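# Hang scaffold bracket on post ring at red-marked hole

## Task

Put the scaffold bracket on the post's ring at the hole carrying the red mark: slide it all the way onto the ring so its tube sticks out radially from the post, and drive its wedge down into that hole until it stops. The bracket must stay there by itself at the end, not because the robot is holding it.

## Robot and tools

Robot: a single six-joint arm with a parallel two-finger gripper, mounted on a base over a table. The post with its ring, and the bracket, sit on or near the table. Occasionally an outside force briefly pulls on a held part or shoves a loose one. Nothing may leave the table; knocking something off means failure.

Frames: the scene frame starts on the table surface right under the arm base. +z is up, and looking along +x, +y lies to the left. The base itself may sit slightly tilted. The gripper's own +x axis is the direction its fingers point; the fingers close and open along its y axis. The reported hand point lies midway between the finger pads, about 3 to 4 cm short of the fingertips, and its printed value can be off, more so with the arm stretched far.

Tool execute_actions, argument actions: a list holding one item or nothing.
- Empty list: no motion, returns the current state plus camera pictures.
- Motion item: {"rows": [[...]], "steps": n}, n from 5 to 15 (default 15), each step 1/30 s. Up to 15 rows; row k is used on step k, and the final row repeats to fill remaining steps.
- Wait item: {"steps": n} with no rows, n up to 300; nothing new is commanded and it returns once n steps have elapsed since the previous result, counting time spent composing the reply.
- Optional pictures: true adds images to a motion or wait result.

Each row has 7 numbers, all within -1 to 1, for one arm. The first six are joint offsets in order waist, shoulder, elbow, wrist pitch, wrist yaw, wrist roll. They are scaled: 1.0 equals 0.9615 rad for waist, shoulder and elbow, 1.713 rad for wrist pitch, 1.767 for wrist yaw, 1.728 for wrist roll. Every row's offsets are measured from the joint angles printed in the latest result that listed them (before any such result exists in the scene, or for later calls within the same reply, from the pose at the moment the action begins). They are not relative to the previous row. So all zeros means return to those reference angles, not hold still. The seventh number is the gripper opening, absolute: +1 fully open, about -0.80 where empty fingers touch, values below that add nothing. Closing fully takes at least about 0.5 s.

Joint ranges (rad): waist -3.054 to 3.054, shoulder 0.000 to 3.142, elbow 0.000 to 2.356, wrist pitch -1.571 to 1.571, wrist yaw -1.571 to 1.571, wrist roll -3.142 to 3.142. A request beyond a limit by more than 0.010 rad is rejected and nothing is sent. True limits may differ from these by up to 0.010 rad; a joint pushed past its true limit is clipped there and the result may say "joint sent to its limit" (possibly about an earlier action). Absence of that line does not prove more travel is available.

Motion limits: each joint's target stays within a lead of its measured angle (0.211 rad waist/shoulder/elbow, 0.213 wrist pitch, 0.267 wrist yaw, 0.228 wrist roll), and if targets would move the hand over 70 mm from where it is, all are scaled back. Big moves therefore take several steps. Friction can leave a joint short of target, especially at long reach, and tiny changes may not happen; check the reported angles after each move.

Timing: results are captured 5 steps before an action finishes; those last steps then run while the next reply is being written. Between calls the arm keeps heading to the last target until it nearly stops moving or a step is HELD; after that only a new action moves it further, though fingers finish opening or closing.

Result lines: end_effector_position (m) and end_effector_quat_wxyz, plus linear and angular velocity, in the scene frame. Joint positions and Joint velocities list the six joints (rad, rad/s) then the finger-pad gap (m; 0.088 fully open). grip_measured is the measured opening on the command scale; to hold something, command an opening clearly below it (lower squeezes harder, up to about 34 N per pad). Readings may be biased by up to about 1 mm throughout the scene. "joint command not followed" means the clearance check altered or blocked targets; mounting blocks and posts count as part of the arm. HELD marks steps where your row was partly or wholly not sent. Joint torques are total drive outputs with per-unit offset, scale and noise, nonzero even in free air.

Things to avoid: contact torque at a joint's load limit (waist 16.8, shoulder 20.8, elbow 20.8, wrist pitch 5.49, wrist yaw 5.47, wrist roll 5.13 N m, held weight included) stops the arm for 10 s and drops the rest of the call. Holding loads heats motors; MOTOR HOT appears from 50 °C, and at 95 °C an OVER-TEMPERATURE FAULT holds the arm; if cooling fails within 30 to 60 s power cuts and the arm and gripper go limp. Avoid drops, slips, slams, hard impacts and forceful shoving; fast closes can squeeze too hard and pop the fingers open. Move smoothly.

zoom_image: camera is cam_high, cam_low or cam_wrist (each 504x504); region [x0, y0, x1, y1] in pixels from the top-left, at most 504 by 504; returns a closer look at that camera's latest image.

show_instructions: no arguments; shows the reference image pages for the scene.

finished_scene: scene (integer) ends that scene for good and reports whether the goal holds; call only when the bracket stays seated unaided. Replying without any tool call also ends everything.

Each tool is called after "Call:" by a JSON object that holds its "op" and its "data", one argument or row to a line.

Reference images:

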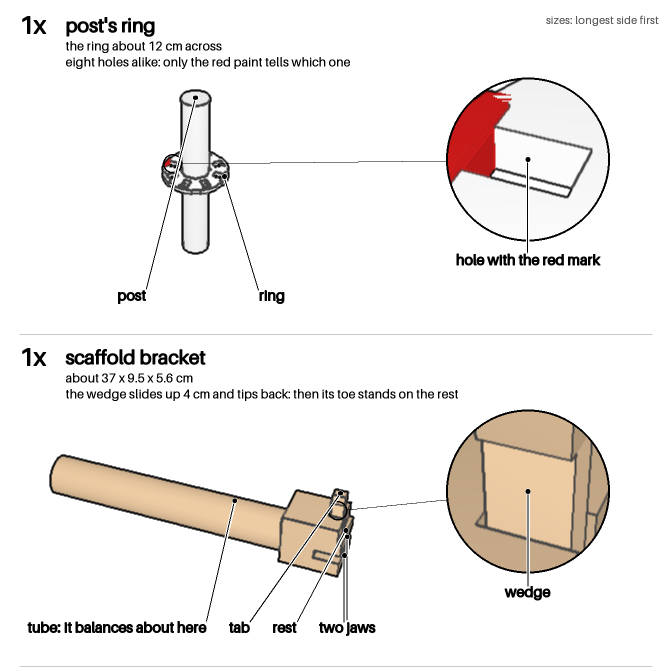

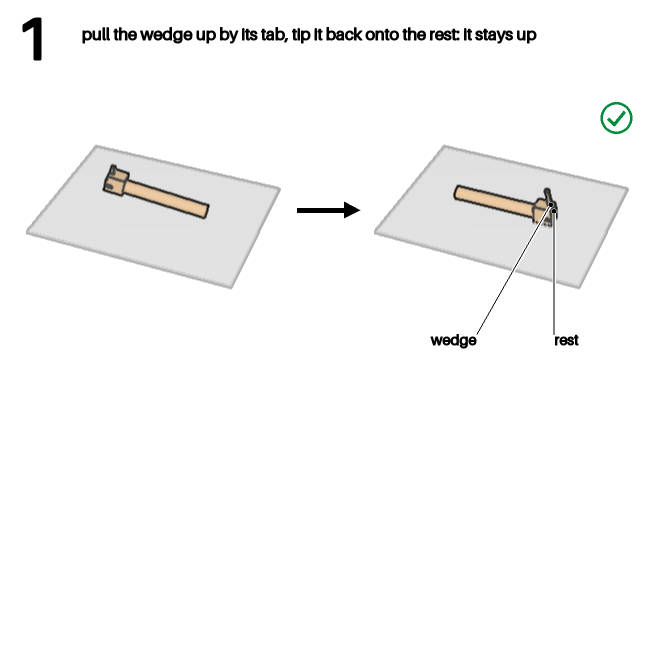

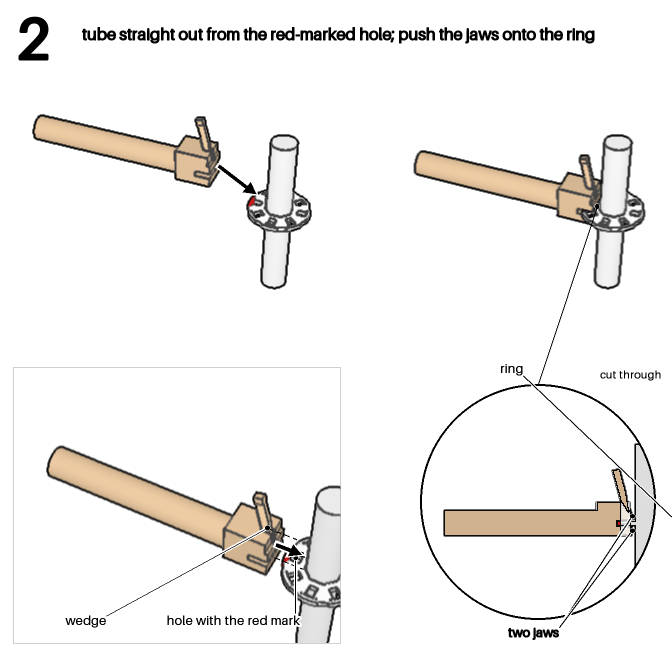

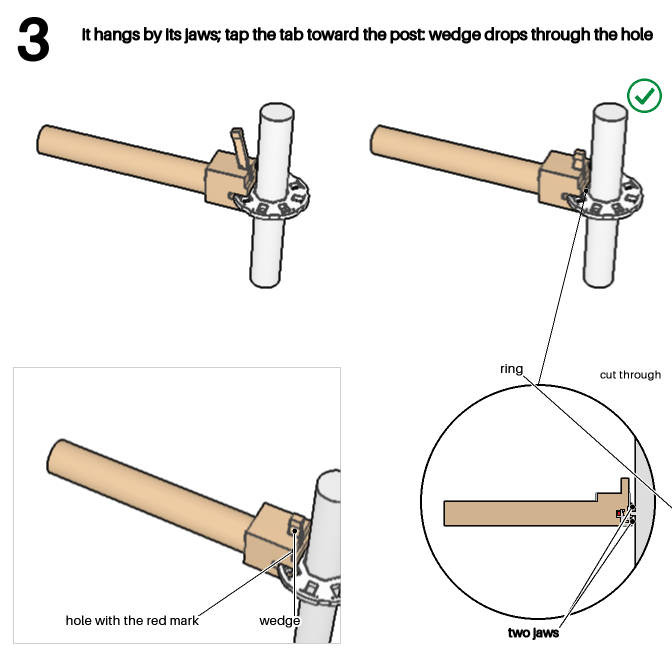

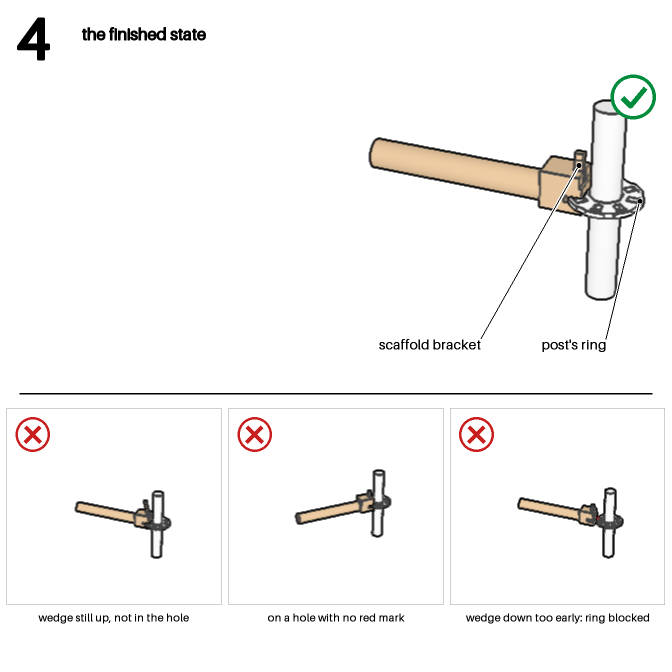

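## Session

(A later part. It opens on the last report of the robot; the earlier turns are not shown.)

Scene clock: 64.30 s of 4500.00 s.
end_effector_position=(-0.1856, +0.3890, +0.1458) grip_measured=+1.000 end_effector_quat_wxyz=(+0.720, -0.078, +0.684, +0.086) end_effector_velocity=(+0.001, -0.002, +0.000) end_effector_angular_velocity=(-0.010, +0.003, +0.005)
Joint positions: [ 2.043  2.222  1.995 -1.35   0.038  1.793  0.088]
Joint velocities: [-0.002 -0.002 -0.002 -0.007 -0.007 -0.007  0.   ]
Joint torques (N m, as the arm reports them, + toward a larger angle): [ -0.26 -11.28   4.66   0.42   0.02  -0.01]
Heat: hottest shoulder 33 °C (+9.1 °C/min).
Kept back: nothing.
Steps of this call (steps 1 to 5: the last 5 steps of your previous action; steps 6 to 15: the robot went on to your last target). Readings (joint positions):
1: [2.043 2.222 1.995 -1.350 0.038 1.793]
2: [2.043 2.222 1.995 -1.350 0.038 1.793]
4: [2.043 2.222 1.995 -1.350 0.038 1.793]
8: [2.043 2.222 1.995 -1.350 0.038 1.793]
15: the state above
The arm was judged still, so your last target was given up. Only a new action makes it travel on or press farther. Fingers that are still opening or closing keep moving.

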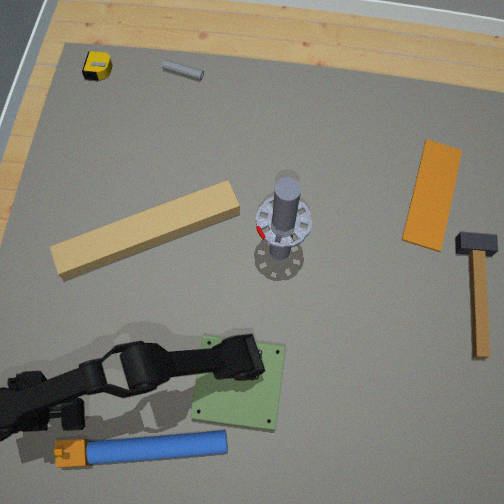

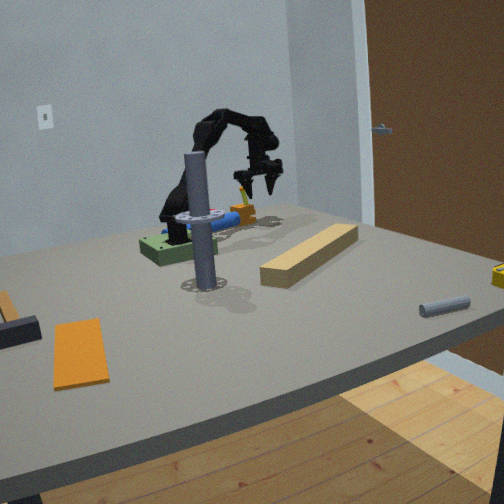

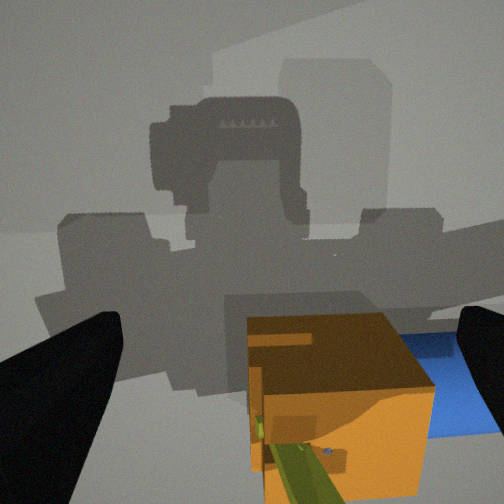

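Call:
{"op": "execute_actions", "data": {
  "actions": [
    {"rows": [[0,-0.1,0.2,-0.06,0,0,1]], "steps": 15}
  ]
}}

Call:
{"op": "execute_actions", "data": {
  "actions": [
    {"rows": [[0.15,-0.3,-0.78,0.165,0,-0.747,1]], "steps": 15}
  ]
}}

Call:
{"op": "execute_actions", "data": {
  "actions": [
    {"steps": 20}
  ],
  "pictures": true
}}

Scene clock: 65.40 s of 4500.00 s.
end_effector_position=(-0.1907, +0.3965, +0.2413) grip_measured=+1.000 end_effector_quat_wxyz=(+0.692, -0.008, +0.705, +0.154) end_effector_velocity=(+0.003, -0.012, +0.054) end_effector_angular_velocity=(+0.068, +0.055, +0.010)
Joint positions: [ 2.043  2.113  2.188 -1.444  0.038  1.793  0.088]
Joint velocities: [-0.002 -0.076  0.09  -0.081 -0.022 -0.007  0.   ]
Joint torques (N m, as the arm reports them, + toward a larger angle): [-0.2  -8.45  3.88  0.54  0.04 -0.03]
Heat: hottest shoulder 33 °C (+9.1 °C/min).
Steps of this call (steps 1 to 23: nothing new was sent; steps 24 to 33: the first 10 steps of this action). Readings (joint positions):
24: [2.043 2.217 2.015 -1.369 0.038 1.793]
25: [2.043 2.216 2.042 -1.390 0.038 1.793]
27: [2.043 2.197 2.100 -1.413 0.038 1.793]
31: [2.043 2.127 2.175 -1.439 0.038 1.793]
33: the state above

Scene clock: 65.90 s of 4500.00 s.
end_effector_position=(-0.2224, +0.3247, +0.2238) grip_measured=+1.000 end_effector_quat_wxyz=(+0.625, -0.236, +0.612, +0.424) end_effector_velocity=(+0.178, -0.185, -0.447) end_effector_angular_velocity=(-0.929, -1.218, +1.653)
Joint positions: [ 2.197  1.82   1.693 -1.178  0.037  1.196  0.088]
Joint velocities: [-0.09  -0.022 -1.502  0.11  -0.007 -1.824  0.   ]
Joint torques (N m, as the arm reports them, + toward a larger angle): [-0.72 -7.04  2.54  0.92  0.07 -0.1 ]
Heat: hottest shoulder 34 °C (+10.0 °C/min).
Steps of this call (steps 1 to 5: the last 5 steps of your previous action; steps 6 to 15: the first 10 steps of this action, its rows measured from where the robot was after step 5). Readings (joint positions):
5: [2.043 2.119 2.189 -1.449 0.038 1.793]
6: [2.049 2.092 2.153 -1.404 0.043 1.747]
7: [2.068 2.052 2.091 -1.343 0.045 1.684]
9: [2.128 1.963 1.977 -1.258 0.042 1.562]
13: [2.199 1.834 1.789 -1.190 0.037 1.317]
15: the state above

Scene clock: 66.57 s of 4500.00 s.
end_effector_position=(-0.1899, +0.2852, +0.1492) grip_measured=+1.000 end_effector_quat_wxyz=(+0.495, -0.522, +0.458, +0.522) end_effector_velocity=(+0.004, -0.002, -0.001) end_effector_angular_velocity=(-0.007, -0.014, +0.034)
Joint positions: [ 2.188  1.838  1.449 -1.167  0.037  0.509  0.088]
Joint velocities: [-0.002 -0.002 -0.007 -0.007  0.007 -0.037  0.   ]
Joint torques (N m, as the arm reports them, + toward a larger angle): [-0.16 -9.53  3.81  0.61  0.04 -0.08]
Heat: hottest shoulder 34 °C (+10.1 °C/min).
Kept back: nothing.
Steps of this call (steps 1 to 5: the last 5 steps of your previous action; steps 6 to 20: the robot went on to your last target). Readings (joint positions):
1: [2.194 1.820 1.642 -1.174 0.037 1.137]
2: [2.191 1.823 1.587 -1.172 0.037 1.076]
4: [2.188 1.834 1.502 -1.175 0.037 0.954]
8: [2.188 1.842 1.451 -1.173 0.037 0.710]
20: the state above

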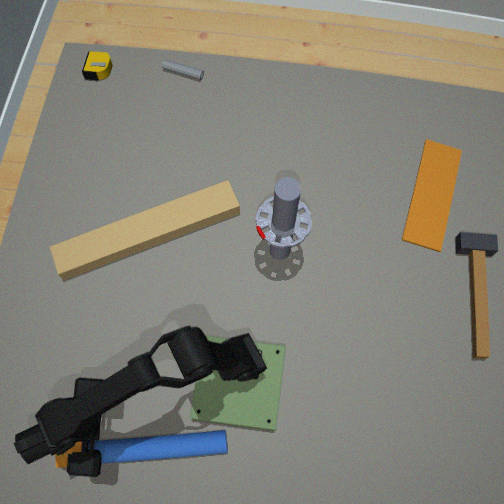

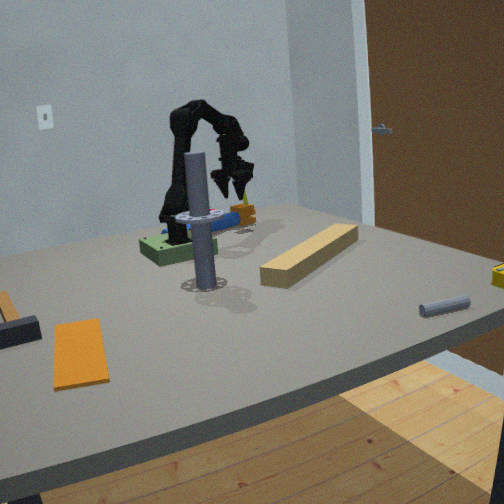

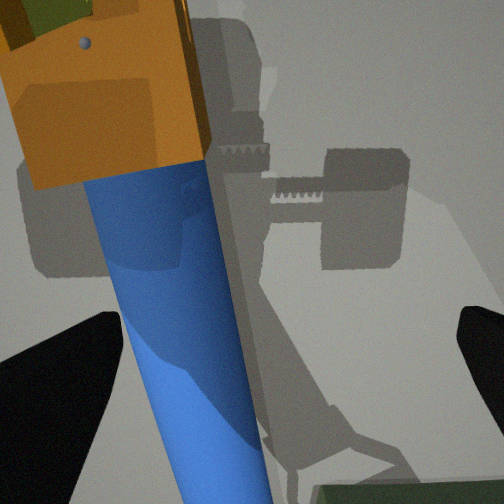

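Call:
{"op": "execute_actions", "data": {
  "actions": [
    {"rows": [[0.125,0.128,0.037,0.051,0,-0.084,1]], "steps": 15}
  ]
}}

Call:
{"op": "execute_actions", "data": {
  "actions": [
    {"steps": 10}
  ],
  "pictures": true
}}

Scene clock: 67.37 s of 4500.00 s.
end_effector_position=(-0.2389, +0.2774, +0.1175) grip_measured=+1.000 end_effector_quat_wxyz=(-0.422, +0.582, -0.387, -0.577) end_effector_velocity=(+0.007, +0.003, +0.002) end_effector_angular_velocity=(-0.009, +0.002, +0.044)
Joint positions: [ 2.312  1.953  1.478 -1.086  0.037  0.371  0.088]
Joint velocities: [-0.022 -0.007 -0.002 -0.007 -0.007 -0.066  0.   ]
Joint torques (N m, as the arm reports them, + toward a larger angle): [-0.64 -8.61  5.06  0.76 -0.04 -0.1 ]
Heat: hottest shoulder 34 °C (+10.1 °C/min).
Steps of this call (steps 1 to 14: the robot went on to your last target; steps 15 to 24: the first 10 steps of this action). Readings (joint positions):
15: [2.194 1.850 1.452 -1.162 0.042 0.475]
16: [2.214 1.866 1.460 -1.135 0.044 0.443]
18: [2.264 1.908 1.476 -1.097 0.040 0.404]
22: [2.312 1.952 1.478 -1.089 0.037 0.375]
24: the state above

Scene clock: 67.70 s of 4500.00 s.
end_effector_position=(-0.2390, +0.2786, +0.1177) grip_measured=+1.000 end_effector_quat_wxyz=(-0.421, +0.582, -0.386, -0.579) end_effector_velocity=(+0.000, -0.000, -0.001) end_effector_angular_velocity=(-0.003, +0.007, +0.005)
Joint positions: [ 2.31   1.953  1.479 -1.083  0.037  0.366  0.088]
Joint velocities: [-0.002 -0.002 -0.007  0.007 -0.007 -0.007  0.   ]
Joint torques (N m, as the arm reports them, + toward a larger angle): [-0.39 -8.46  5.03  0.72 -0.02 -0.06]
Heat: hottest shoulder 34 °C (+10.1 °C/min).
Kept back: nothing.
Steps of this call (steps 1 to 5: the last 5 steps of your previous action; steps 6 to 10: the robot went on to your last target). Readings (joint positions):
1: [2.311 1.953 1.478 -1.085 0.037 0.369]
2: [2.310 1.953 1.479 -1.084 0.037 0.368]
4: [2.310 1.953 1.479 -1.083 0.037 0.367]
8: [2.310 1.953 1.479 -1.083 0.037 0.366]
10: the state above

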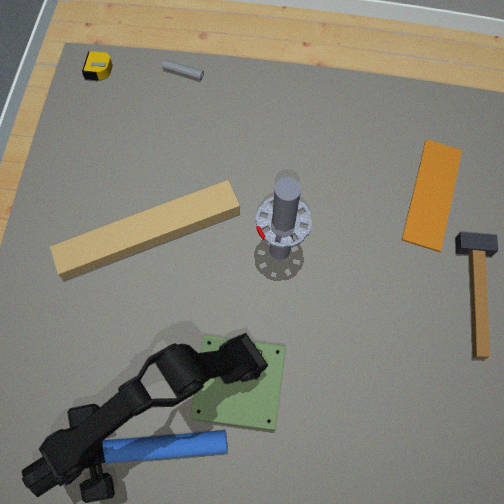

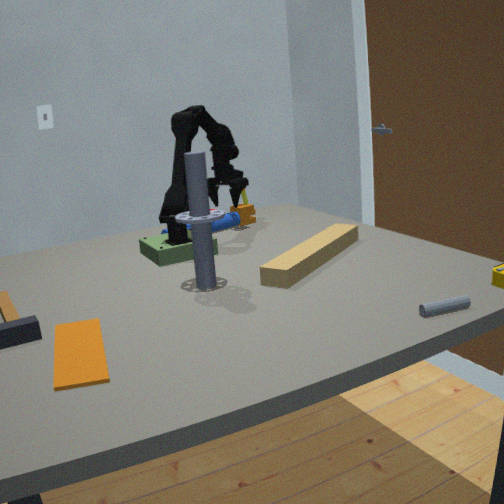

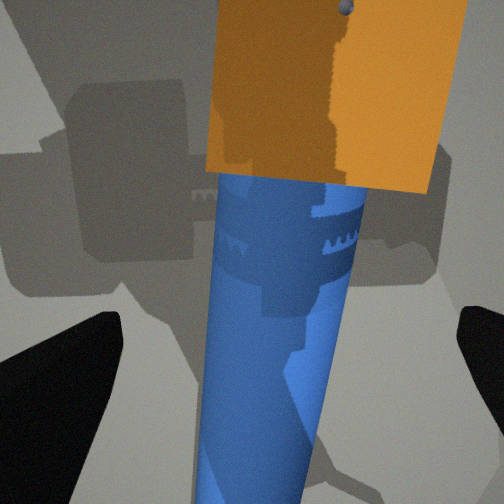

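Call:
{"op": "execute_actions", "data": {
  "actions": [
    {"rows": [[0,0.108,-0.17,0.156,0,0.03,1]], "steps": 15}
  ]
}}

Call:
{"op": "execute_actions", "data": {
  "actions": [
    {"steps": 10}
  ]
}}

Call:
{"op": "execute_actions", "data": {
  "actions": [
    {"rows": [[0,0,0,0,0,0,-0.6]], "steps": 15}
  ]
}}

Call:
{"op": "execute_actions", "data": {
  "actions": [
    {"steps": 10}
  ],
  "pictures": true
}}

Scene clock: 68.27 s of 4500.00 s.
end_effector_position=(-0.2486, +0.2981, +0.0740) grip_measured=+1.000 end_effector_quat_wxyz=(-0.451, +0.535, -0.388, -0.600) end_effector_velocity=(+0.002, +0.001, -0.012) end_effector_angular_velocity=(+0.015, +0.024, -0.013)
Joint positions: [ 2.304  2.005  1.365 -0.817  0.056  0.416  0.088]
Joint velocities: [-0.007 -0.002 -0.056  0.081 -0.007  0.007  0.   ]
Joint torques (N m, as the arm reports them, + toward a larger angle): [ 0.44 -3.57  0.46  0.07 -0.83 -0.01]
Heat: hottest shoulder 34 °C (+10.1 °C/min).
Steps of this call (steps 1 to 7: the robot went on to your last target; steps 8 to 17: the first 10 steps of this action). Readings (joint positions):
8: [2.310 1.960 1.459 -1.044 0.037 0.374]
9: [2.310 1.965 1.432 -0.977 0.037 0.385]
11: [2.310 1.998 1.388 -0.888 0.052 0.400]
15: [2.304 2.005 1.369 -0.828 0.056 0.414]
17: the state above

Scene clock: 68.60 s of 4500.00 s.
end_effector_position=(-0.2493, +0.2989, +0.0732) grip_measured=+1.000 end_effector_quat_wxyz=(-0.452, +0.532, -0.388, -0.601) end_effector_velocity=(+0.002, -0.003, -0.001) end_effector_angular_velocity=(-0.014, -0.002, -0.009)
Joint positions: [ 2.304  2.005  1.36  -0.806  0.056  0.418  0.088]
Joint velocities: [-0.002 -0.002 -0.007 -0.007 -0.007  0.007  0.   ]
Joint torques (N m, as the arm reports them, + toward a larger angle): [ 0.51 -3.41  0.4   0.08 -0.78 -0.05]
Heat: hottest shoulder 34 °C (+10.1 °C/min).
Kept back: nothing.
Steps of this call (steps 1 to 5: the last 5 steps of your previous action; steps 6 to 10: the robot went on to your last target). Readings (joint positions):
1: [2.304 2.005 1.364 -0.814 0.056 0.417]
2: [2.304 2.005 1.362 -0.812 0.056 0.417]
4: [2.304 2.005 1.362 -0.809 0.056 0.418]
8: [2.304 2.005 1.361 -0.807 0.056 0.418]
10: the state above

Scene clock: 68.93 s of 4500.00 s.
end_effector_position=(-0.2483, +0.3027, +0.0776) grip_measured=+0.269 end_effector_quat_wxyz=(-0.458, +0.526, -0.387, -0.603) end_effector_velocity=(+0.007, -0.002, -0.000) end_effector_angular_velocity=(-0.011, -0.023, +0.013)
Joint positions: [ 2.297  1.997  1.365 -0.805  0.062  0.42   0.052]
Joint velocities: [-0.007 -0.002 -0.002 -0.022  0.007 -0.022 -0.001]
Joint torques (N m, as the arm reports them, + toward a larger angle): [ 0.43 -8.62  4.07  0.69 -0.27 -0.06]
Heat: hottest shoulder 34 °C (+10.0 °C/min).
Steps of this call (steps 1 to 10: the first 10 steps of this action). Readings (joint positions):
1: [2.303 2.002 1.362 -0.806 0.056 0.418]
2: [2.303 2.000 1.364 -0.806 0.056 0.418]
4: [2.300 1.998 1.364 -0.806 0.064 0.419]
8: [2.297 1.997 1.365 -0.805 0.062 0.420]
10: the state above

Scene clock: 69.27 s of 4500.00 s.
end_effector_position=(-0.2483, +0.3027, +0.0776) grip_measured=+0.269 end_effector_quat_wxyz=(-0.458, +0.526, -0.387, -0.603) end_effector_velocity=(+0.003, -0.003, -0.003) end_effector_angular_velocity=(-0.017, -0.007, +0.006)
Joint positions: [ 2.297  1.997  1.365 -0.805  0.062  0.42   0.052]
Joint velocities: [-0.002  0.002 -0.007 -0.007 -0.007 -0.007 -0.   ]
Joint torques (N m, as the arm reports them, + toward a larger angle): [ 0.42 -8.66  4.06  0.7  -0.27 -0.1 ]
Heat: hottest shoulder 34 °C (+10.1 °C/min).
Kept back: nothing.
Steps of this call (steps 1 to 5: the last 5 steps of your previous action; steps 6 to 10: the robot went on to your last target). Readings (joint positions):
1: [2.297 1.997 1.365 -0.805 0.062 0.420]
2: [2.297 1.997 1.365 -0.805 0.062 0.420]
4: [2.297 1.997 1.365 -0.805 0.062 0.420]
8: [2.297 1.997 1.365 -0.805 0.062 0.420]
10: the state above

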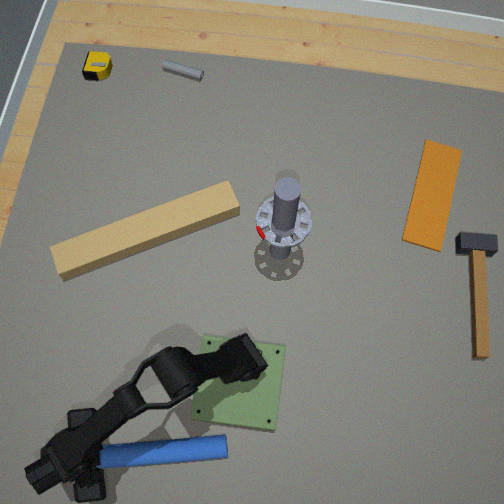

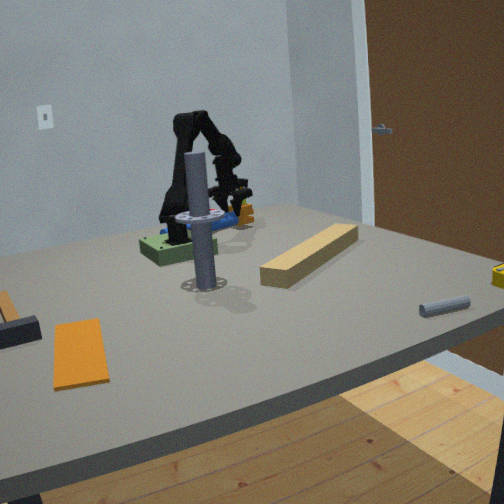

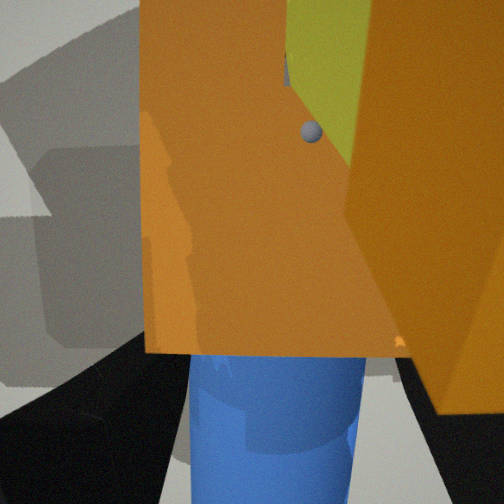

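Call:
{"op": "execute_actions", "data": {
  "actions": [
    {"rows": [[0,0,0,0,0,0,1]], "steps": 15}
  ]
}}

Call:
{"op": "execute_actions", "data": {
  "actions": [
    {"rows": [[0,-0.1,0.1,-0.12,0,0,1]], "steps": 12}
  ]
}}

Call:
{"op": "execute_actions", "data": {
  "actions": [
    {"steps": 8}
  ]
}}

Scene clock: 69.97 s of 4500.00 s.
end_effector_position=(-0.2486, +0.3030, +0.0784) grip_measured=+0.563 end_effector_quat_wxyz=(-0.458, +0.525, -0.387, -0.604) end_effector_velocity=(-0.002, -0.001, +0.000) end_effector_angular_velocity=(+0.000, +0.014, -0.018)
Joint positions: [ 2.297  1.995  1.366 -0.805  0.061  0.421  0.067]
Joint velocities: [ 0.002 -0.002 -0.002  0.007 -0.007  0.022  0.175]
Joint torques (N m, as the arm reports them, + toward a larger angle): [-0.19 -9.49  4.42  0.73  0.   -0.02]
Heat: hottest shoulder 34 °C (+10.0 °C/min).
Steps of this call (steps 1 to 11: the robot went on to your last target; steps 12 to 21: the first 10 steps of this action). Readings (joint positions):
12: [2.297 1.996 1.365 -0.805 0.062 0.420]
13: [2.297 1.996 1.366 -0.805 0.062 0.420]
15: [2.297 1.995 1.366 -0.805 0.062 0.420]
19: [2.297 1.995 1.366 -0.805 0.061 0.421]
21: the state above

Scene clock: 70.37 s of 4500.00 s.
end_effector_position=(-0.2433, +0.2959, +0.1289) grip_measured=+1.000 end_effector_quat_wxyz=(-0.458, +0.526, -0.387, -0.603) end_effector_velocity=(-0.006, +0.007, +0.138) end_effector_angular_velocity=(+0.162, +0.129, +0.006)
Joint positions: [ 2.297  1.908  1.453 -0.983  0.061  0.421  0.088]
Joint velocities: [-0.002 -0.242  0.208 -0.242  0.007 -0.007  0.   ]
Joint torques (N m, as the arm reports them, + toward a larger angle): [-0.2  -8.23  4.14  0.31  0.02 -0.01]
Heat: hottest shoulder 34 °C (+9.1 °C/min).
Steps of this call (steps 1 to 5: the last 5 steps of your previous action; steps 6 to 12: the first 7 steps of this action, its rows measured from where the robot was after step 5). Readings (joint positions):
5: [2.297 1.995 1.366 -0.805 0.061 0.421]
6: [2.297 1.986 1.381 -0.838 0.061 0.421]
7: [2.297 1.978 1.397 -0.898 0.061 0.421]
9: [2.297 1.945 1.419 -0.955 0.061 0.421]
12: the state above

Scene clock: 70.63 s of 4500.00 s.
end_effector_position=(-0.2415, +0.2937, +0.1334) grip_measured=+1.000 end_effector_quat_wxyz=(-0.457, +0.528, -0.388, -0.601) end_effector_velocity=(+0.004, -0.002, -0.003) end_effector_angular_velocity=(-0.017, -0.007, +0.001)
Joint positions: [ 2.297  1.899  1.46  -1.006  0.061  0.421  0.088]
Joint velocities: [-0.007  0.002 -0.007 -0.007 -0.007 -0.007  0.   ]
Joint torques (N m, as the arm reports them, + toward a larger angle): [-0.17 -9.17  4.86  0.53 -0.01  0.  ]
Heat: hottest shoulder 34 °C (+9.1 °C/min).
Kept back: nothing.
Steps of this call (steps 1 to 5: the last 5 steps of your previous action; steps 6 to 8: the robot went on to your last target). Readings (joint positions):
1: [2.297 1.902 1.458 -0.990 0.061 0.421]
2: [2.297 1.900 1.460 -0.995 0.061 0.421]
4: [2.297 1.899 1.460 -1.002 0.061 0.421]
8: the state above

Move to hover: Δ waist .063, q2 −.093, q3 −.149, q4 −.07, yaw −.06, roll +.05.

Call:
{"op": "execute_actions", "data": {
  "actions": [
    {"rows": [[0.085,-0.097,-0.155,-0.041,-0.035,0.03,1]], "steps": 15}
  ]
}}

Call:
{"op": "execute_actions", "data": {
  "actions": [
    {"steps": 10}
  ],
  "pictures": true
}}

Scene clock: 71.13 s of 4500.00 s.
end_effector_position=(-0.2351, +0.2317, +0.1230) grip_measured=+1.000 end_effector_quat_wxyz=(-0.419, +0.576, -0.407, -0.572) end_effector_velocity=(+0.005, -0.005, +0.010) end_effector_angular_velocity=(+0.017, +0.028, -0.024)
Joint positions: [ 2.38   1.82   1.323 -1.072  0.006  0.469  0.088]
Joint velocities: [-0.002 -0.061 -0.037  0.007 -0.007  0.022  0.   ]
Joint torques (N m, as the arm reports them, + toward a larger angle): [-0.41 -9.42  3.73  0.32 -0.19  0.07]
Heat: hottest shoulder 34 °C (+9.1 °C/min).
Steps of this call (steps 1 to 5: the robot went on to your last target; steps 6 to 15: the first 10 steps of this action). Readings (joint positions):
6: [2.301 1.887 1.444 -1.005 0.056 0.431]
7: [2.314 1.868 1.415 -1.026 0.042 0.443]
9: [2.350 1.836 1.360 -1.067 0.019 0.456]
13: [2.380 1.823 1.327 -1.069 0.006 0.466]
15: the state above

Scene clock: 71.47 s of 4500.00 s.
end_effector_position=(-0.2346, +0.2307, +0.1239) grip_measured=+1.000 end_effector_quat_wxyz=(-0.419, +0.575, -0.408, -0.572) end_effector_velocity=(-0.003, -0.000, +0.001) end_effector_angular_velocity=(-0.007, +0.024, +0.005)
Joint positions: [ 2.38   1.815  1.321 -1.073  0.003  0.47   0.088]
Joint velocities: [-0.002 -0.002  0.002  0.007 -0.022 -0.007  0.   ]
Joint torques (N m, as the arm reports them, + toward a larger angle): [-0.26 -9.36  3.65  0.3  -0.18  0.05]
Heat: hottest shoulder 34 °C (+9.1 °C/min).
Kept back: nothing.
Steps of this call (steps 1 to 5: the last 5 steps of your previous action; steps 6 to 10: the robot went on to your last target). Readings (joint positions):
1: [2.380 1.818 1.323 -1.072 0.005 0.469]
2: [2.380 1.817 1.322 -1.072 0.005 0.469]
4: [2.380 1.815 1.322 -1.073 0.004 0.470]
8: [2.380 1.815 1.321 -1.073 0.003 0.470]
10: the state above

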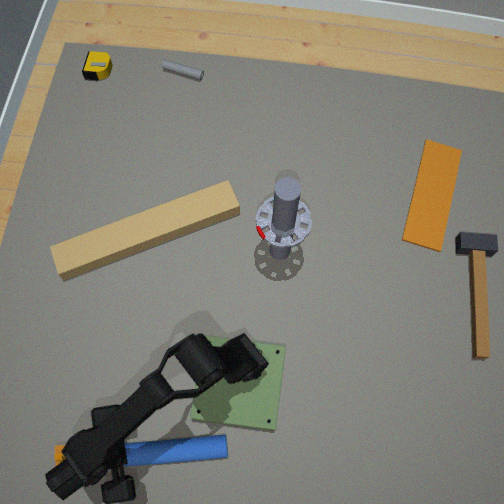

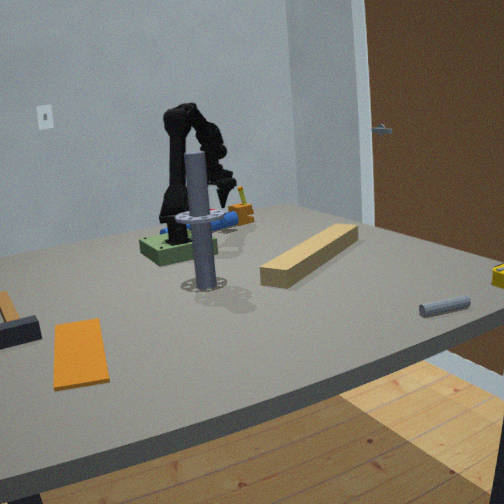

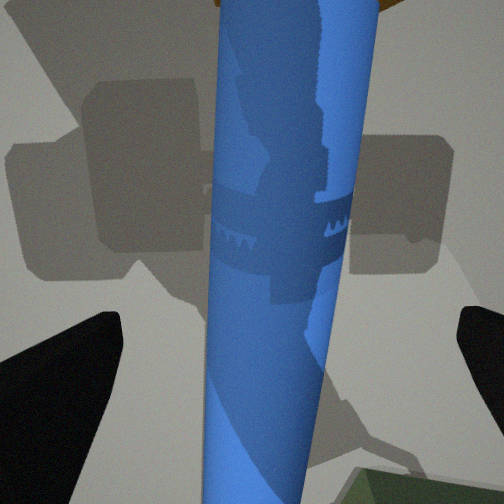

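Call:
{"op": "execute_actions", "data": {
  "actions": [
    {"rows": [[0,0.135,-0.204,0.19,0,0,1]], "steps": 15}
  ]
}}

Call:
{"op": "execute_actions", "data": {
  "actions": [
    {"steps": 10}
  ]
}}

Call:
{"op": "execute_actions", "data": {
  "actions": [
    {"rows": [[0,0,0,0,0,0,-0.6]], "steps": 15}
  ]
}}

Call:
{"op": "execute_actions", "data": {
  "actions": [
    {"steps": 8}
  ],
  "pictures": true
}}

Scene clock: 72.00 s of 4500.00 s.
end_effector_position=(-0.2332, +0.2313, +0.0435) grip_measured=+1.000 end_effector_quat_wxyz=(-0.417, +0.576, -0.409, -0.571) end_effector_velocity=(-0.004, +0.003, -0.005) end_effector_angular_velocity=(+0.024, +0.035, -0.009)
Joint positions: [ 2.378  1.937  1.137 -0.77   0.     0.467  0.088]
Joint velocities: [-0.002 -0.002 -0.027  0.066 -0.007  0.007  0.   ]
Joint torques (N m, as the arm reports them, + toward a larger angle): [ 0.09 -7.88  3.15  0.9   0.08  0.1 ]
Heat: hottest shoulder 34 °C (+9.0 °C/min).
Steps of this call (steps 1 to 6: the robot went on to your last target; steps 7 to 16: the first 10 steps of this action). Readings (joint positions):
7: [2.380 1.822 1.301 -1.041 0.003 0.470]
8: [2.380 1.828 1.271 -0.983 0.003 0.470]
10: [2.380 1.871 1.210 -0.877 0.003 0.470]
14: [2.378 1.937 1.138 -0.792 0.000 0.469]
16: the state above

Scene clock: 72.33 s of 4500.00 s.
end_effector_position=(-0.2329, +0.2310, +0.0427) grip_measured=+1.000 end_effector_quat_wxyz=(-0.417, +0.576, -0.409, -0.572) end_effector_velocity=(+0.003, -0.000, +0.000) end_effector_angular_velocity=(-0.000, -0.010, +0.005)
Joint positions: [ 2.378  1.937  1.133 -0.765  0.     0.467  0.088]
Joint velocities: [-0.002 -0.002 -0.002 -0.007  0.007 -0.007  0.   ]
Joint torques (N m, as the arm reports them, + toward a larger angle): [ 0.09 -7.61  3.1   1.74  0.08  0.1 ]
Heat: hottest shoulder 34 °C (+9.1 °C/min).
Kept back: nothing.
Steps of this call (steps 1 to 5: the last 5 steps of your previous action; steps 6 to 10: the robot went on to your last target). Readings (joint positions):
1: [2.378 1.937 1.136 -0.769 0.000 0.467]
2: [2.378 1.937 1.135 -0.768 0.000 0.467]
4: [2.378 1.937 1.134 -0.766 0.000 0.467]
8: [2.378 1.937 1.133 -0.765 0.000 0.467]
10: the state above

Scene clock: 72.67 s of 4500.00 s.
end_effector_position=(-0.2355, +0.2307, +0.0428) grip_measured=+0.231 end_effector_quat_wxyz=(-0.415, +0.573, -0.410, -0.575) end_effector_velocity=(+0.001, -0.003, -0.001) end_effector_angular_velocity=(-0.014, -0.004, +0.024)
Joint positions: [ 2.381  1.937  1.133 -0.758 -0.006  0.468  0.05 ]
Joint velocities: [ 0.002  0.002 -0.002 -0.007 -0.007 -0.022  0.   ]
Joint torques (N m, as the arm reports them, + toward a larger angle): [-0.46 -8.4   3.82  0.08  0.23 -0.05]
Heat: hottest shoulder 34 °C (+9.1 °C/min).
Steps of this call (steps 1 to 10: the first 10 steps of this action). Readings (joint positions):
1: [2.378 1.937 1.133 -0.763 -0.003 0.467]
2: [2.379 1.937 1.133 -0.758 -0.010 0.467]
4: [2.381 1.937 1.133 -0.755 -0.007 0.468]
8: [2.381 1.937 1.133 -0.758 -0.006 0.469]
10: the state above

Scene clock: 72.93 s of 4500.00 s.
end_effector_position=(-0.2355, +0.2307, +0.0428) grip_measured=+0.231 end_effector_quat_wxyz=(-0.415, +0.573, -0.410, -0.575) end_effector_velocity=(-0.001, +0.000, +0.000) end_effector_angular_velocity=(-0.000, +0.010, -0.010)
Joint positions: [ 2.381  1.937  1.133 -0.758 -0.006  0.469  0.05 ]
Joint velocities: [-0.002 -0.002 -0.002  0.007 -0.007  0.007 -0.   ]
Joint torques (N m, as the arm reports them, + toward a larger angle): [-0.55 -8.4   3.91  0.02  0.21 -0.02]
Heat: hottest shoulder 34 °C (+9.0 °C/min).
Kept back: nothing.
Steps of this call (steps 1 to 5: the last 5 steps of your previous action; steps 6 to 8: the robot went on to your last target). Readings (joint positions):
1: [2.381 1.937 1.133 -0.758 -0.006 0.468]
2: [2.381 1.937 1.133 -0.758 -0.006 0.468]
4: [2.381 1.937 1.133 -0.758 -0.006 0.468]
8: the state above

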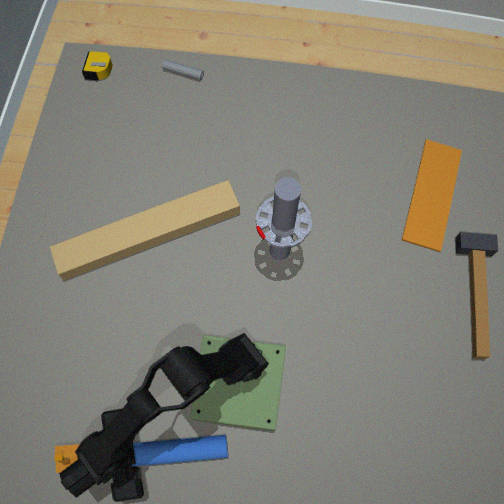

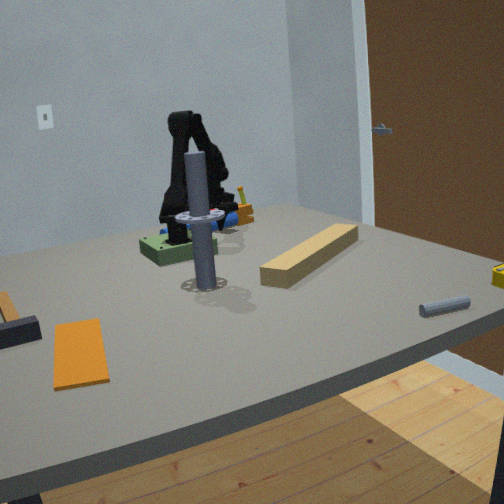

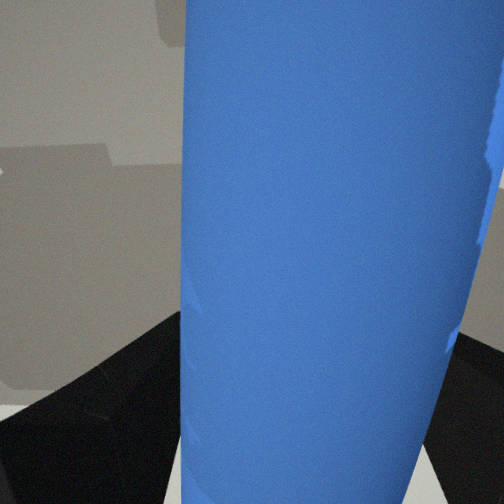

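Call:
{"op": "execute_actions", "data": {
  "actions": [
    {"rows": [[0,-0.06,0.14,-0.11,0,0,-0.6],[0,-0.12,0.27,-0.22,0,0,-0.6],[0,-0.18,0.41,-0.33,0,0,-0.6],[0,-0.237,0.548,-0.445,0,0,-0.6]], "steps": 15}
  ]
}}

Call:
{"op": "execute_actions", "data": {
  "actions": [
    {"rows": [[-0.25,0,0,0,0,0.25,-0.6],[-0.5,0,0,0,0,0.5,-0.6],[-0.75,0,0,0,0,0.75,-0.6],[-1,0,0,0,0,0.97,-0.6]], "steps": 15}
  ]
}}

Call:
{"op": "execute_actions", "data": {
  "actions": [
    {"steps": 25}
  ],
  "pictures": true
}}

Scene clock: 73.90 s of 4500.00 s.
end_effector_position=(-0.2464, +0.2397, +0.1726) grip_measured=+0.228 end_effector_quat_wxyz=(-0.419, +0.547, -0.405, -0.601) end_effector_velocity=(+0.003, -0.010, +0.493) end_effector_angular_velocity=(+0.199, +0.212, +0.004)
Joint positions: [ 2.381  1.773  1.462 -1.176 -0.003  0.468  0.05 ]
Joint velocities: [-0.007 -0.418  1.433 -1.56  -0.007 -0.007 -0.   ]
Joint torques (N m, as the arm reports them, + toward a larger angle): [ -0.16 -10.44   6.08   0.37  -0.13  -0.01]
Heat: hottest shoulder 34 °C (+9.0 °C/min).
Steps of this call (steps 1 to 15: the robot went on to your last target; steps 16 to 19: nothing new was sent; steps 20 to 29: the first 10 steps of this action). Readings (joint positions):
20: [2.381 1.933 1.152 -0.792 -0.004 0.468]
21: [2.381 1.931 1.183 -0.856 -0.003 0.468]
23: [2.381 1.900 1.232 -0.932 -0.003 0.468]
27: [2.381 1.807 1.372 -1.080 -0.003 0.468]
29: the state above

Scene clock: 74.40 s of 4500.00 s.
end_effector_position=(-0.0956, +0.3059, +0.2291) grip_measured=+0.202 end_effector_quat_wxyz=(+0.654, -0.260, +0.647, +0.291) end_effector_velocity=(+0.522, +0.160, +0.006) end_effector_angular_velocity=(+0.003, +0.110, -3.518)
Joint positions: [ 1.879  1.728  1.627 -1.426 -0.008  1.062  0.049]
Joint velocities: [-1.712  0.002 -0.002  0.007 -0.022  1.81  -0.   ]
Joint torques (N m, as the arm reports them, + toward a larger angle): [-0.27 -8.98  4.84  0.18  0.16  0.08]
Heat: hottest shoulder 34 °C (+9.1 °C/min).
Steps of this call (steps 1 to 5: the last 5 steps of your previous action; steps 6 to 15: the first 10 steps of this action, its rows measured from where the robot was after step 5). Readings (joint positions):
5: [2.381 1.718 1.629 -1.431 -0.003 0.468]
6: [2.368 1.711 1.634 -1.451 -0.017 0.512]
7: [2.332 1.709 1.634 -1.448 -0.029 0.569]
9: [2.228 1.716 1.634 -1.426 -0.016 0.695]
13: [1.994 1.728 1.627 -1.426 -0.008 0.940]
15: the state above

Scene clock: 75.23 s of 4500.00 s.
end_effector_position=(+0.0505, +0.3147, +0.2309) grip_measured=+0.201 end_effector_quat_wxyz=(+0.660, +0.270, +0.660, -0.236) end_effector_velocity=(-0.002, -0.002, +0.000) end_effector_angular_velocity=(-0.005, +0.011, -0.063)
Joint positions: [ 1.421  1.728  1.627 -1.429 -0.003  2.136  0.049]
Joint velocities: [ 0.002 -0.002 -0.002 -0.007 -0.007  0.066 -0.   ]
Joint torques (N m, as the arm reports them, + toward a larger angle): [-0.28 -8.93  4.85  0.38 -0.04  0.04]
Heat: hottest shoulder 34 °C (+9.1 °C/min).
Kept back: nothing.
Steps of this call (steps 1 to 5: the last 5 steps of your previous action; steps 6 to 25: the robot went on to your last target). Readings (joint positions):
1: [1.822 1.728 1.627 -1.426 -0.008 1.123]
2: [1.766 1.728 1.627 -1.426 -0.008 1.184]
4: [1.653 1.728 1.627 -1.426 -0.008 1.305]
8: [1.459 1.728 1.627 -1.427 0.003 1.552]
25: the state above

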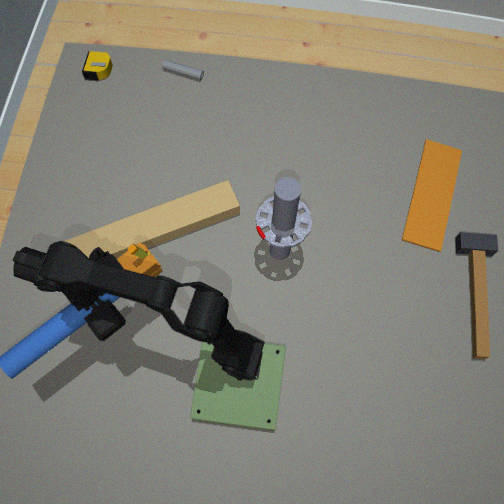

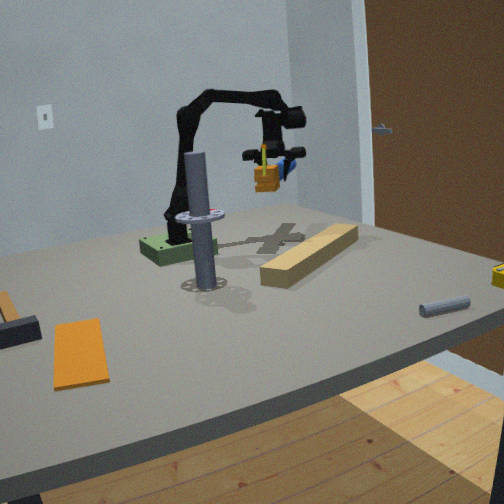

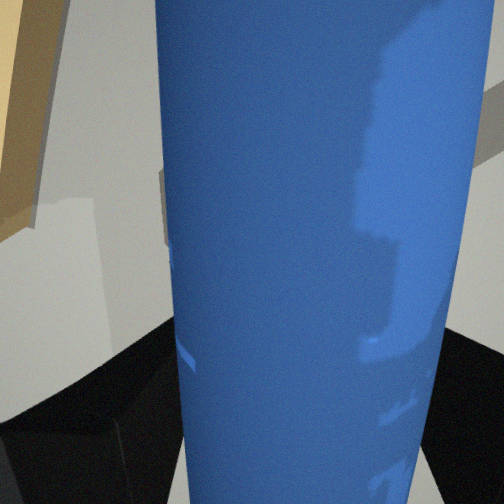

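Call:
{"op": "execute_actions", "data": {
  "actions": [
    {"rows": [[-0.1,-0.11,-0.13,0.007,0,0,-0.6],[-0.2,-0.22,-0.26,0.014,0,0,-0.6],[-0.3,-0.33,-0.4,0.02,0,0,-0.6],[-0.43,-0.438,-0.528,0.027,0,0,-0.6]], "steps": 15}
  ]
}}

Call:
{"op": "execute_actions", "data": {
  "actions": [
    {"steps": 20}
  ],
  "pictures": true
}}

Scene clock: 75.93 s of 4500.00 s.
end_effector_position=(+0.1121, +0.1815, +0.2107) grip_measured=+0.200 end_effector_quat_wxyz=(+0.604, +0.381, +0.594, -0.371) end_effector_velocity=(-0.039, -0.224, -0.098) end_effector_angular_velocity=(-0.247, +0.166, -0.393)
Joint positions: [ 1.033  1.352  1.183 -1.398  0.006  2.138  0.049]
Joint velocities: [-0.398 -0.584 -0.833 -0.051 -0.007 -0.007 -0.   ]
Joint torques (N m, as the arm reports them, + toward a larger angle): [ 1.48 -3.86  5.44  1.39 -0.38 -0.04]
Heat: hottest shoulder 34 °C (+9.0 °C/min).
Steps of this call (steps 1 to 11: the robot went on to your last target; steps 12 to 21: the first 10 steps of this action). Readings (joint positions):
12: [1.415 1.715 1.609 -1.415 -0.008 2.141]
13: [1.394 1.685 1.567 -1.396 -0.017 2.139]
15: [1.307 1.605 1.465 -1.404 -0.015 2.137]
19: [1.087 1.412 1.254 -1.387 0.002 2.137]
21: the state above

Scene clock: 76.60 s of 4500.00 s.
end_effector_position=(+0.1089, +0.1699, +0.2011) grip_measured=+0.200 end_effector_quat_wxyz=(+0.596, +0.382, +0.592, -0.384) end_effector_velocity=(-0.001, -0.002, -0.000) end_effector_angular_velocity=(-0.002, +0.010, +0.029)
Joint positions: [ 1.01   1.319  1.12  -1.384 -0.002  2.138  0.049]
Joint velocities: [-0.007 -0.002 -0.002 -0.007 -0.007 -0.037 -0.   ]
Joint torques (N m, as the arm reports them, + toward a larger angle): [-0.42 -5.71  4.56  0.56 -0.05 -0.07]
Heat: hottest shoulder 34 °C (+9.1 °C/min).
Kept back: nothing.
Steps of this call (steps 1 to 5: the last 5 steps of your previous action; steps 6 to 20: the robot went on to your last target). Readings (joint positions):
1: [1.024 1.339 1.161 -1.398 0.005 2.138]
2: [1.021 1.333 1.146 -1.393 0.002 2.138]
4: [1.018 1.329 1.130 -1.385 -0.002 2.138]
8: [1.013 1.322 1.122 -1.384 -0.002 2.138]
20: the state above

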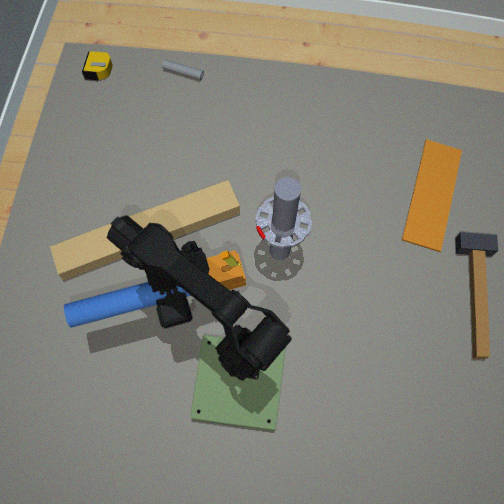

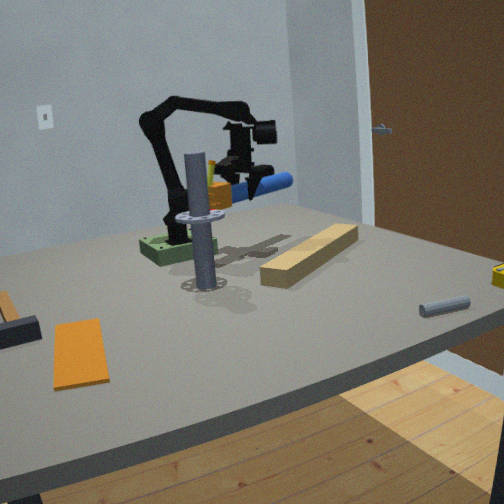

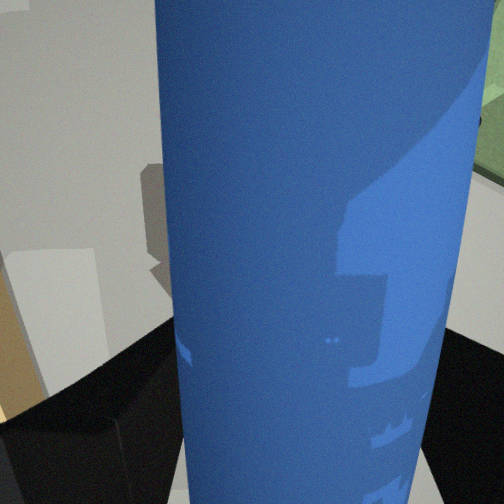

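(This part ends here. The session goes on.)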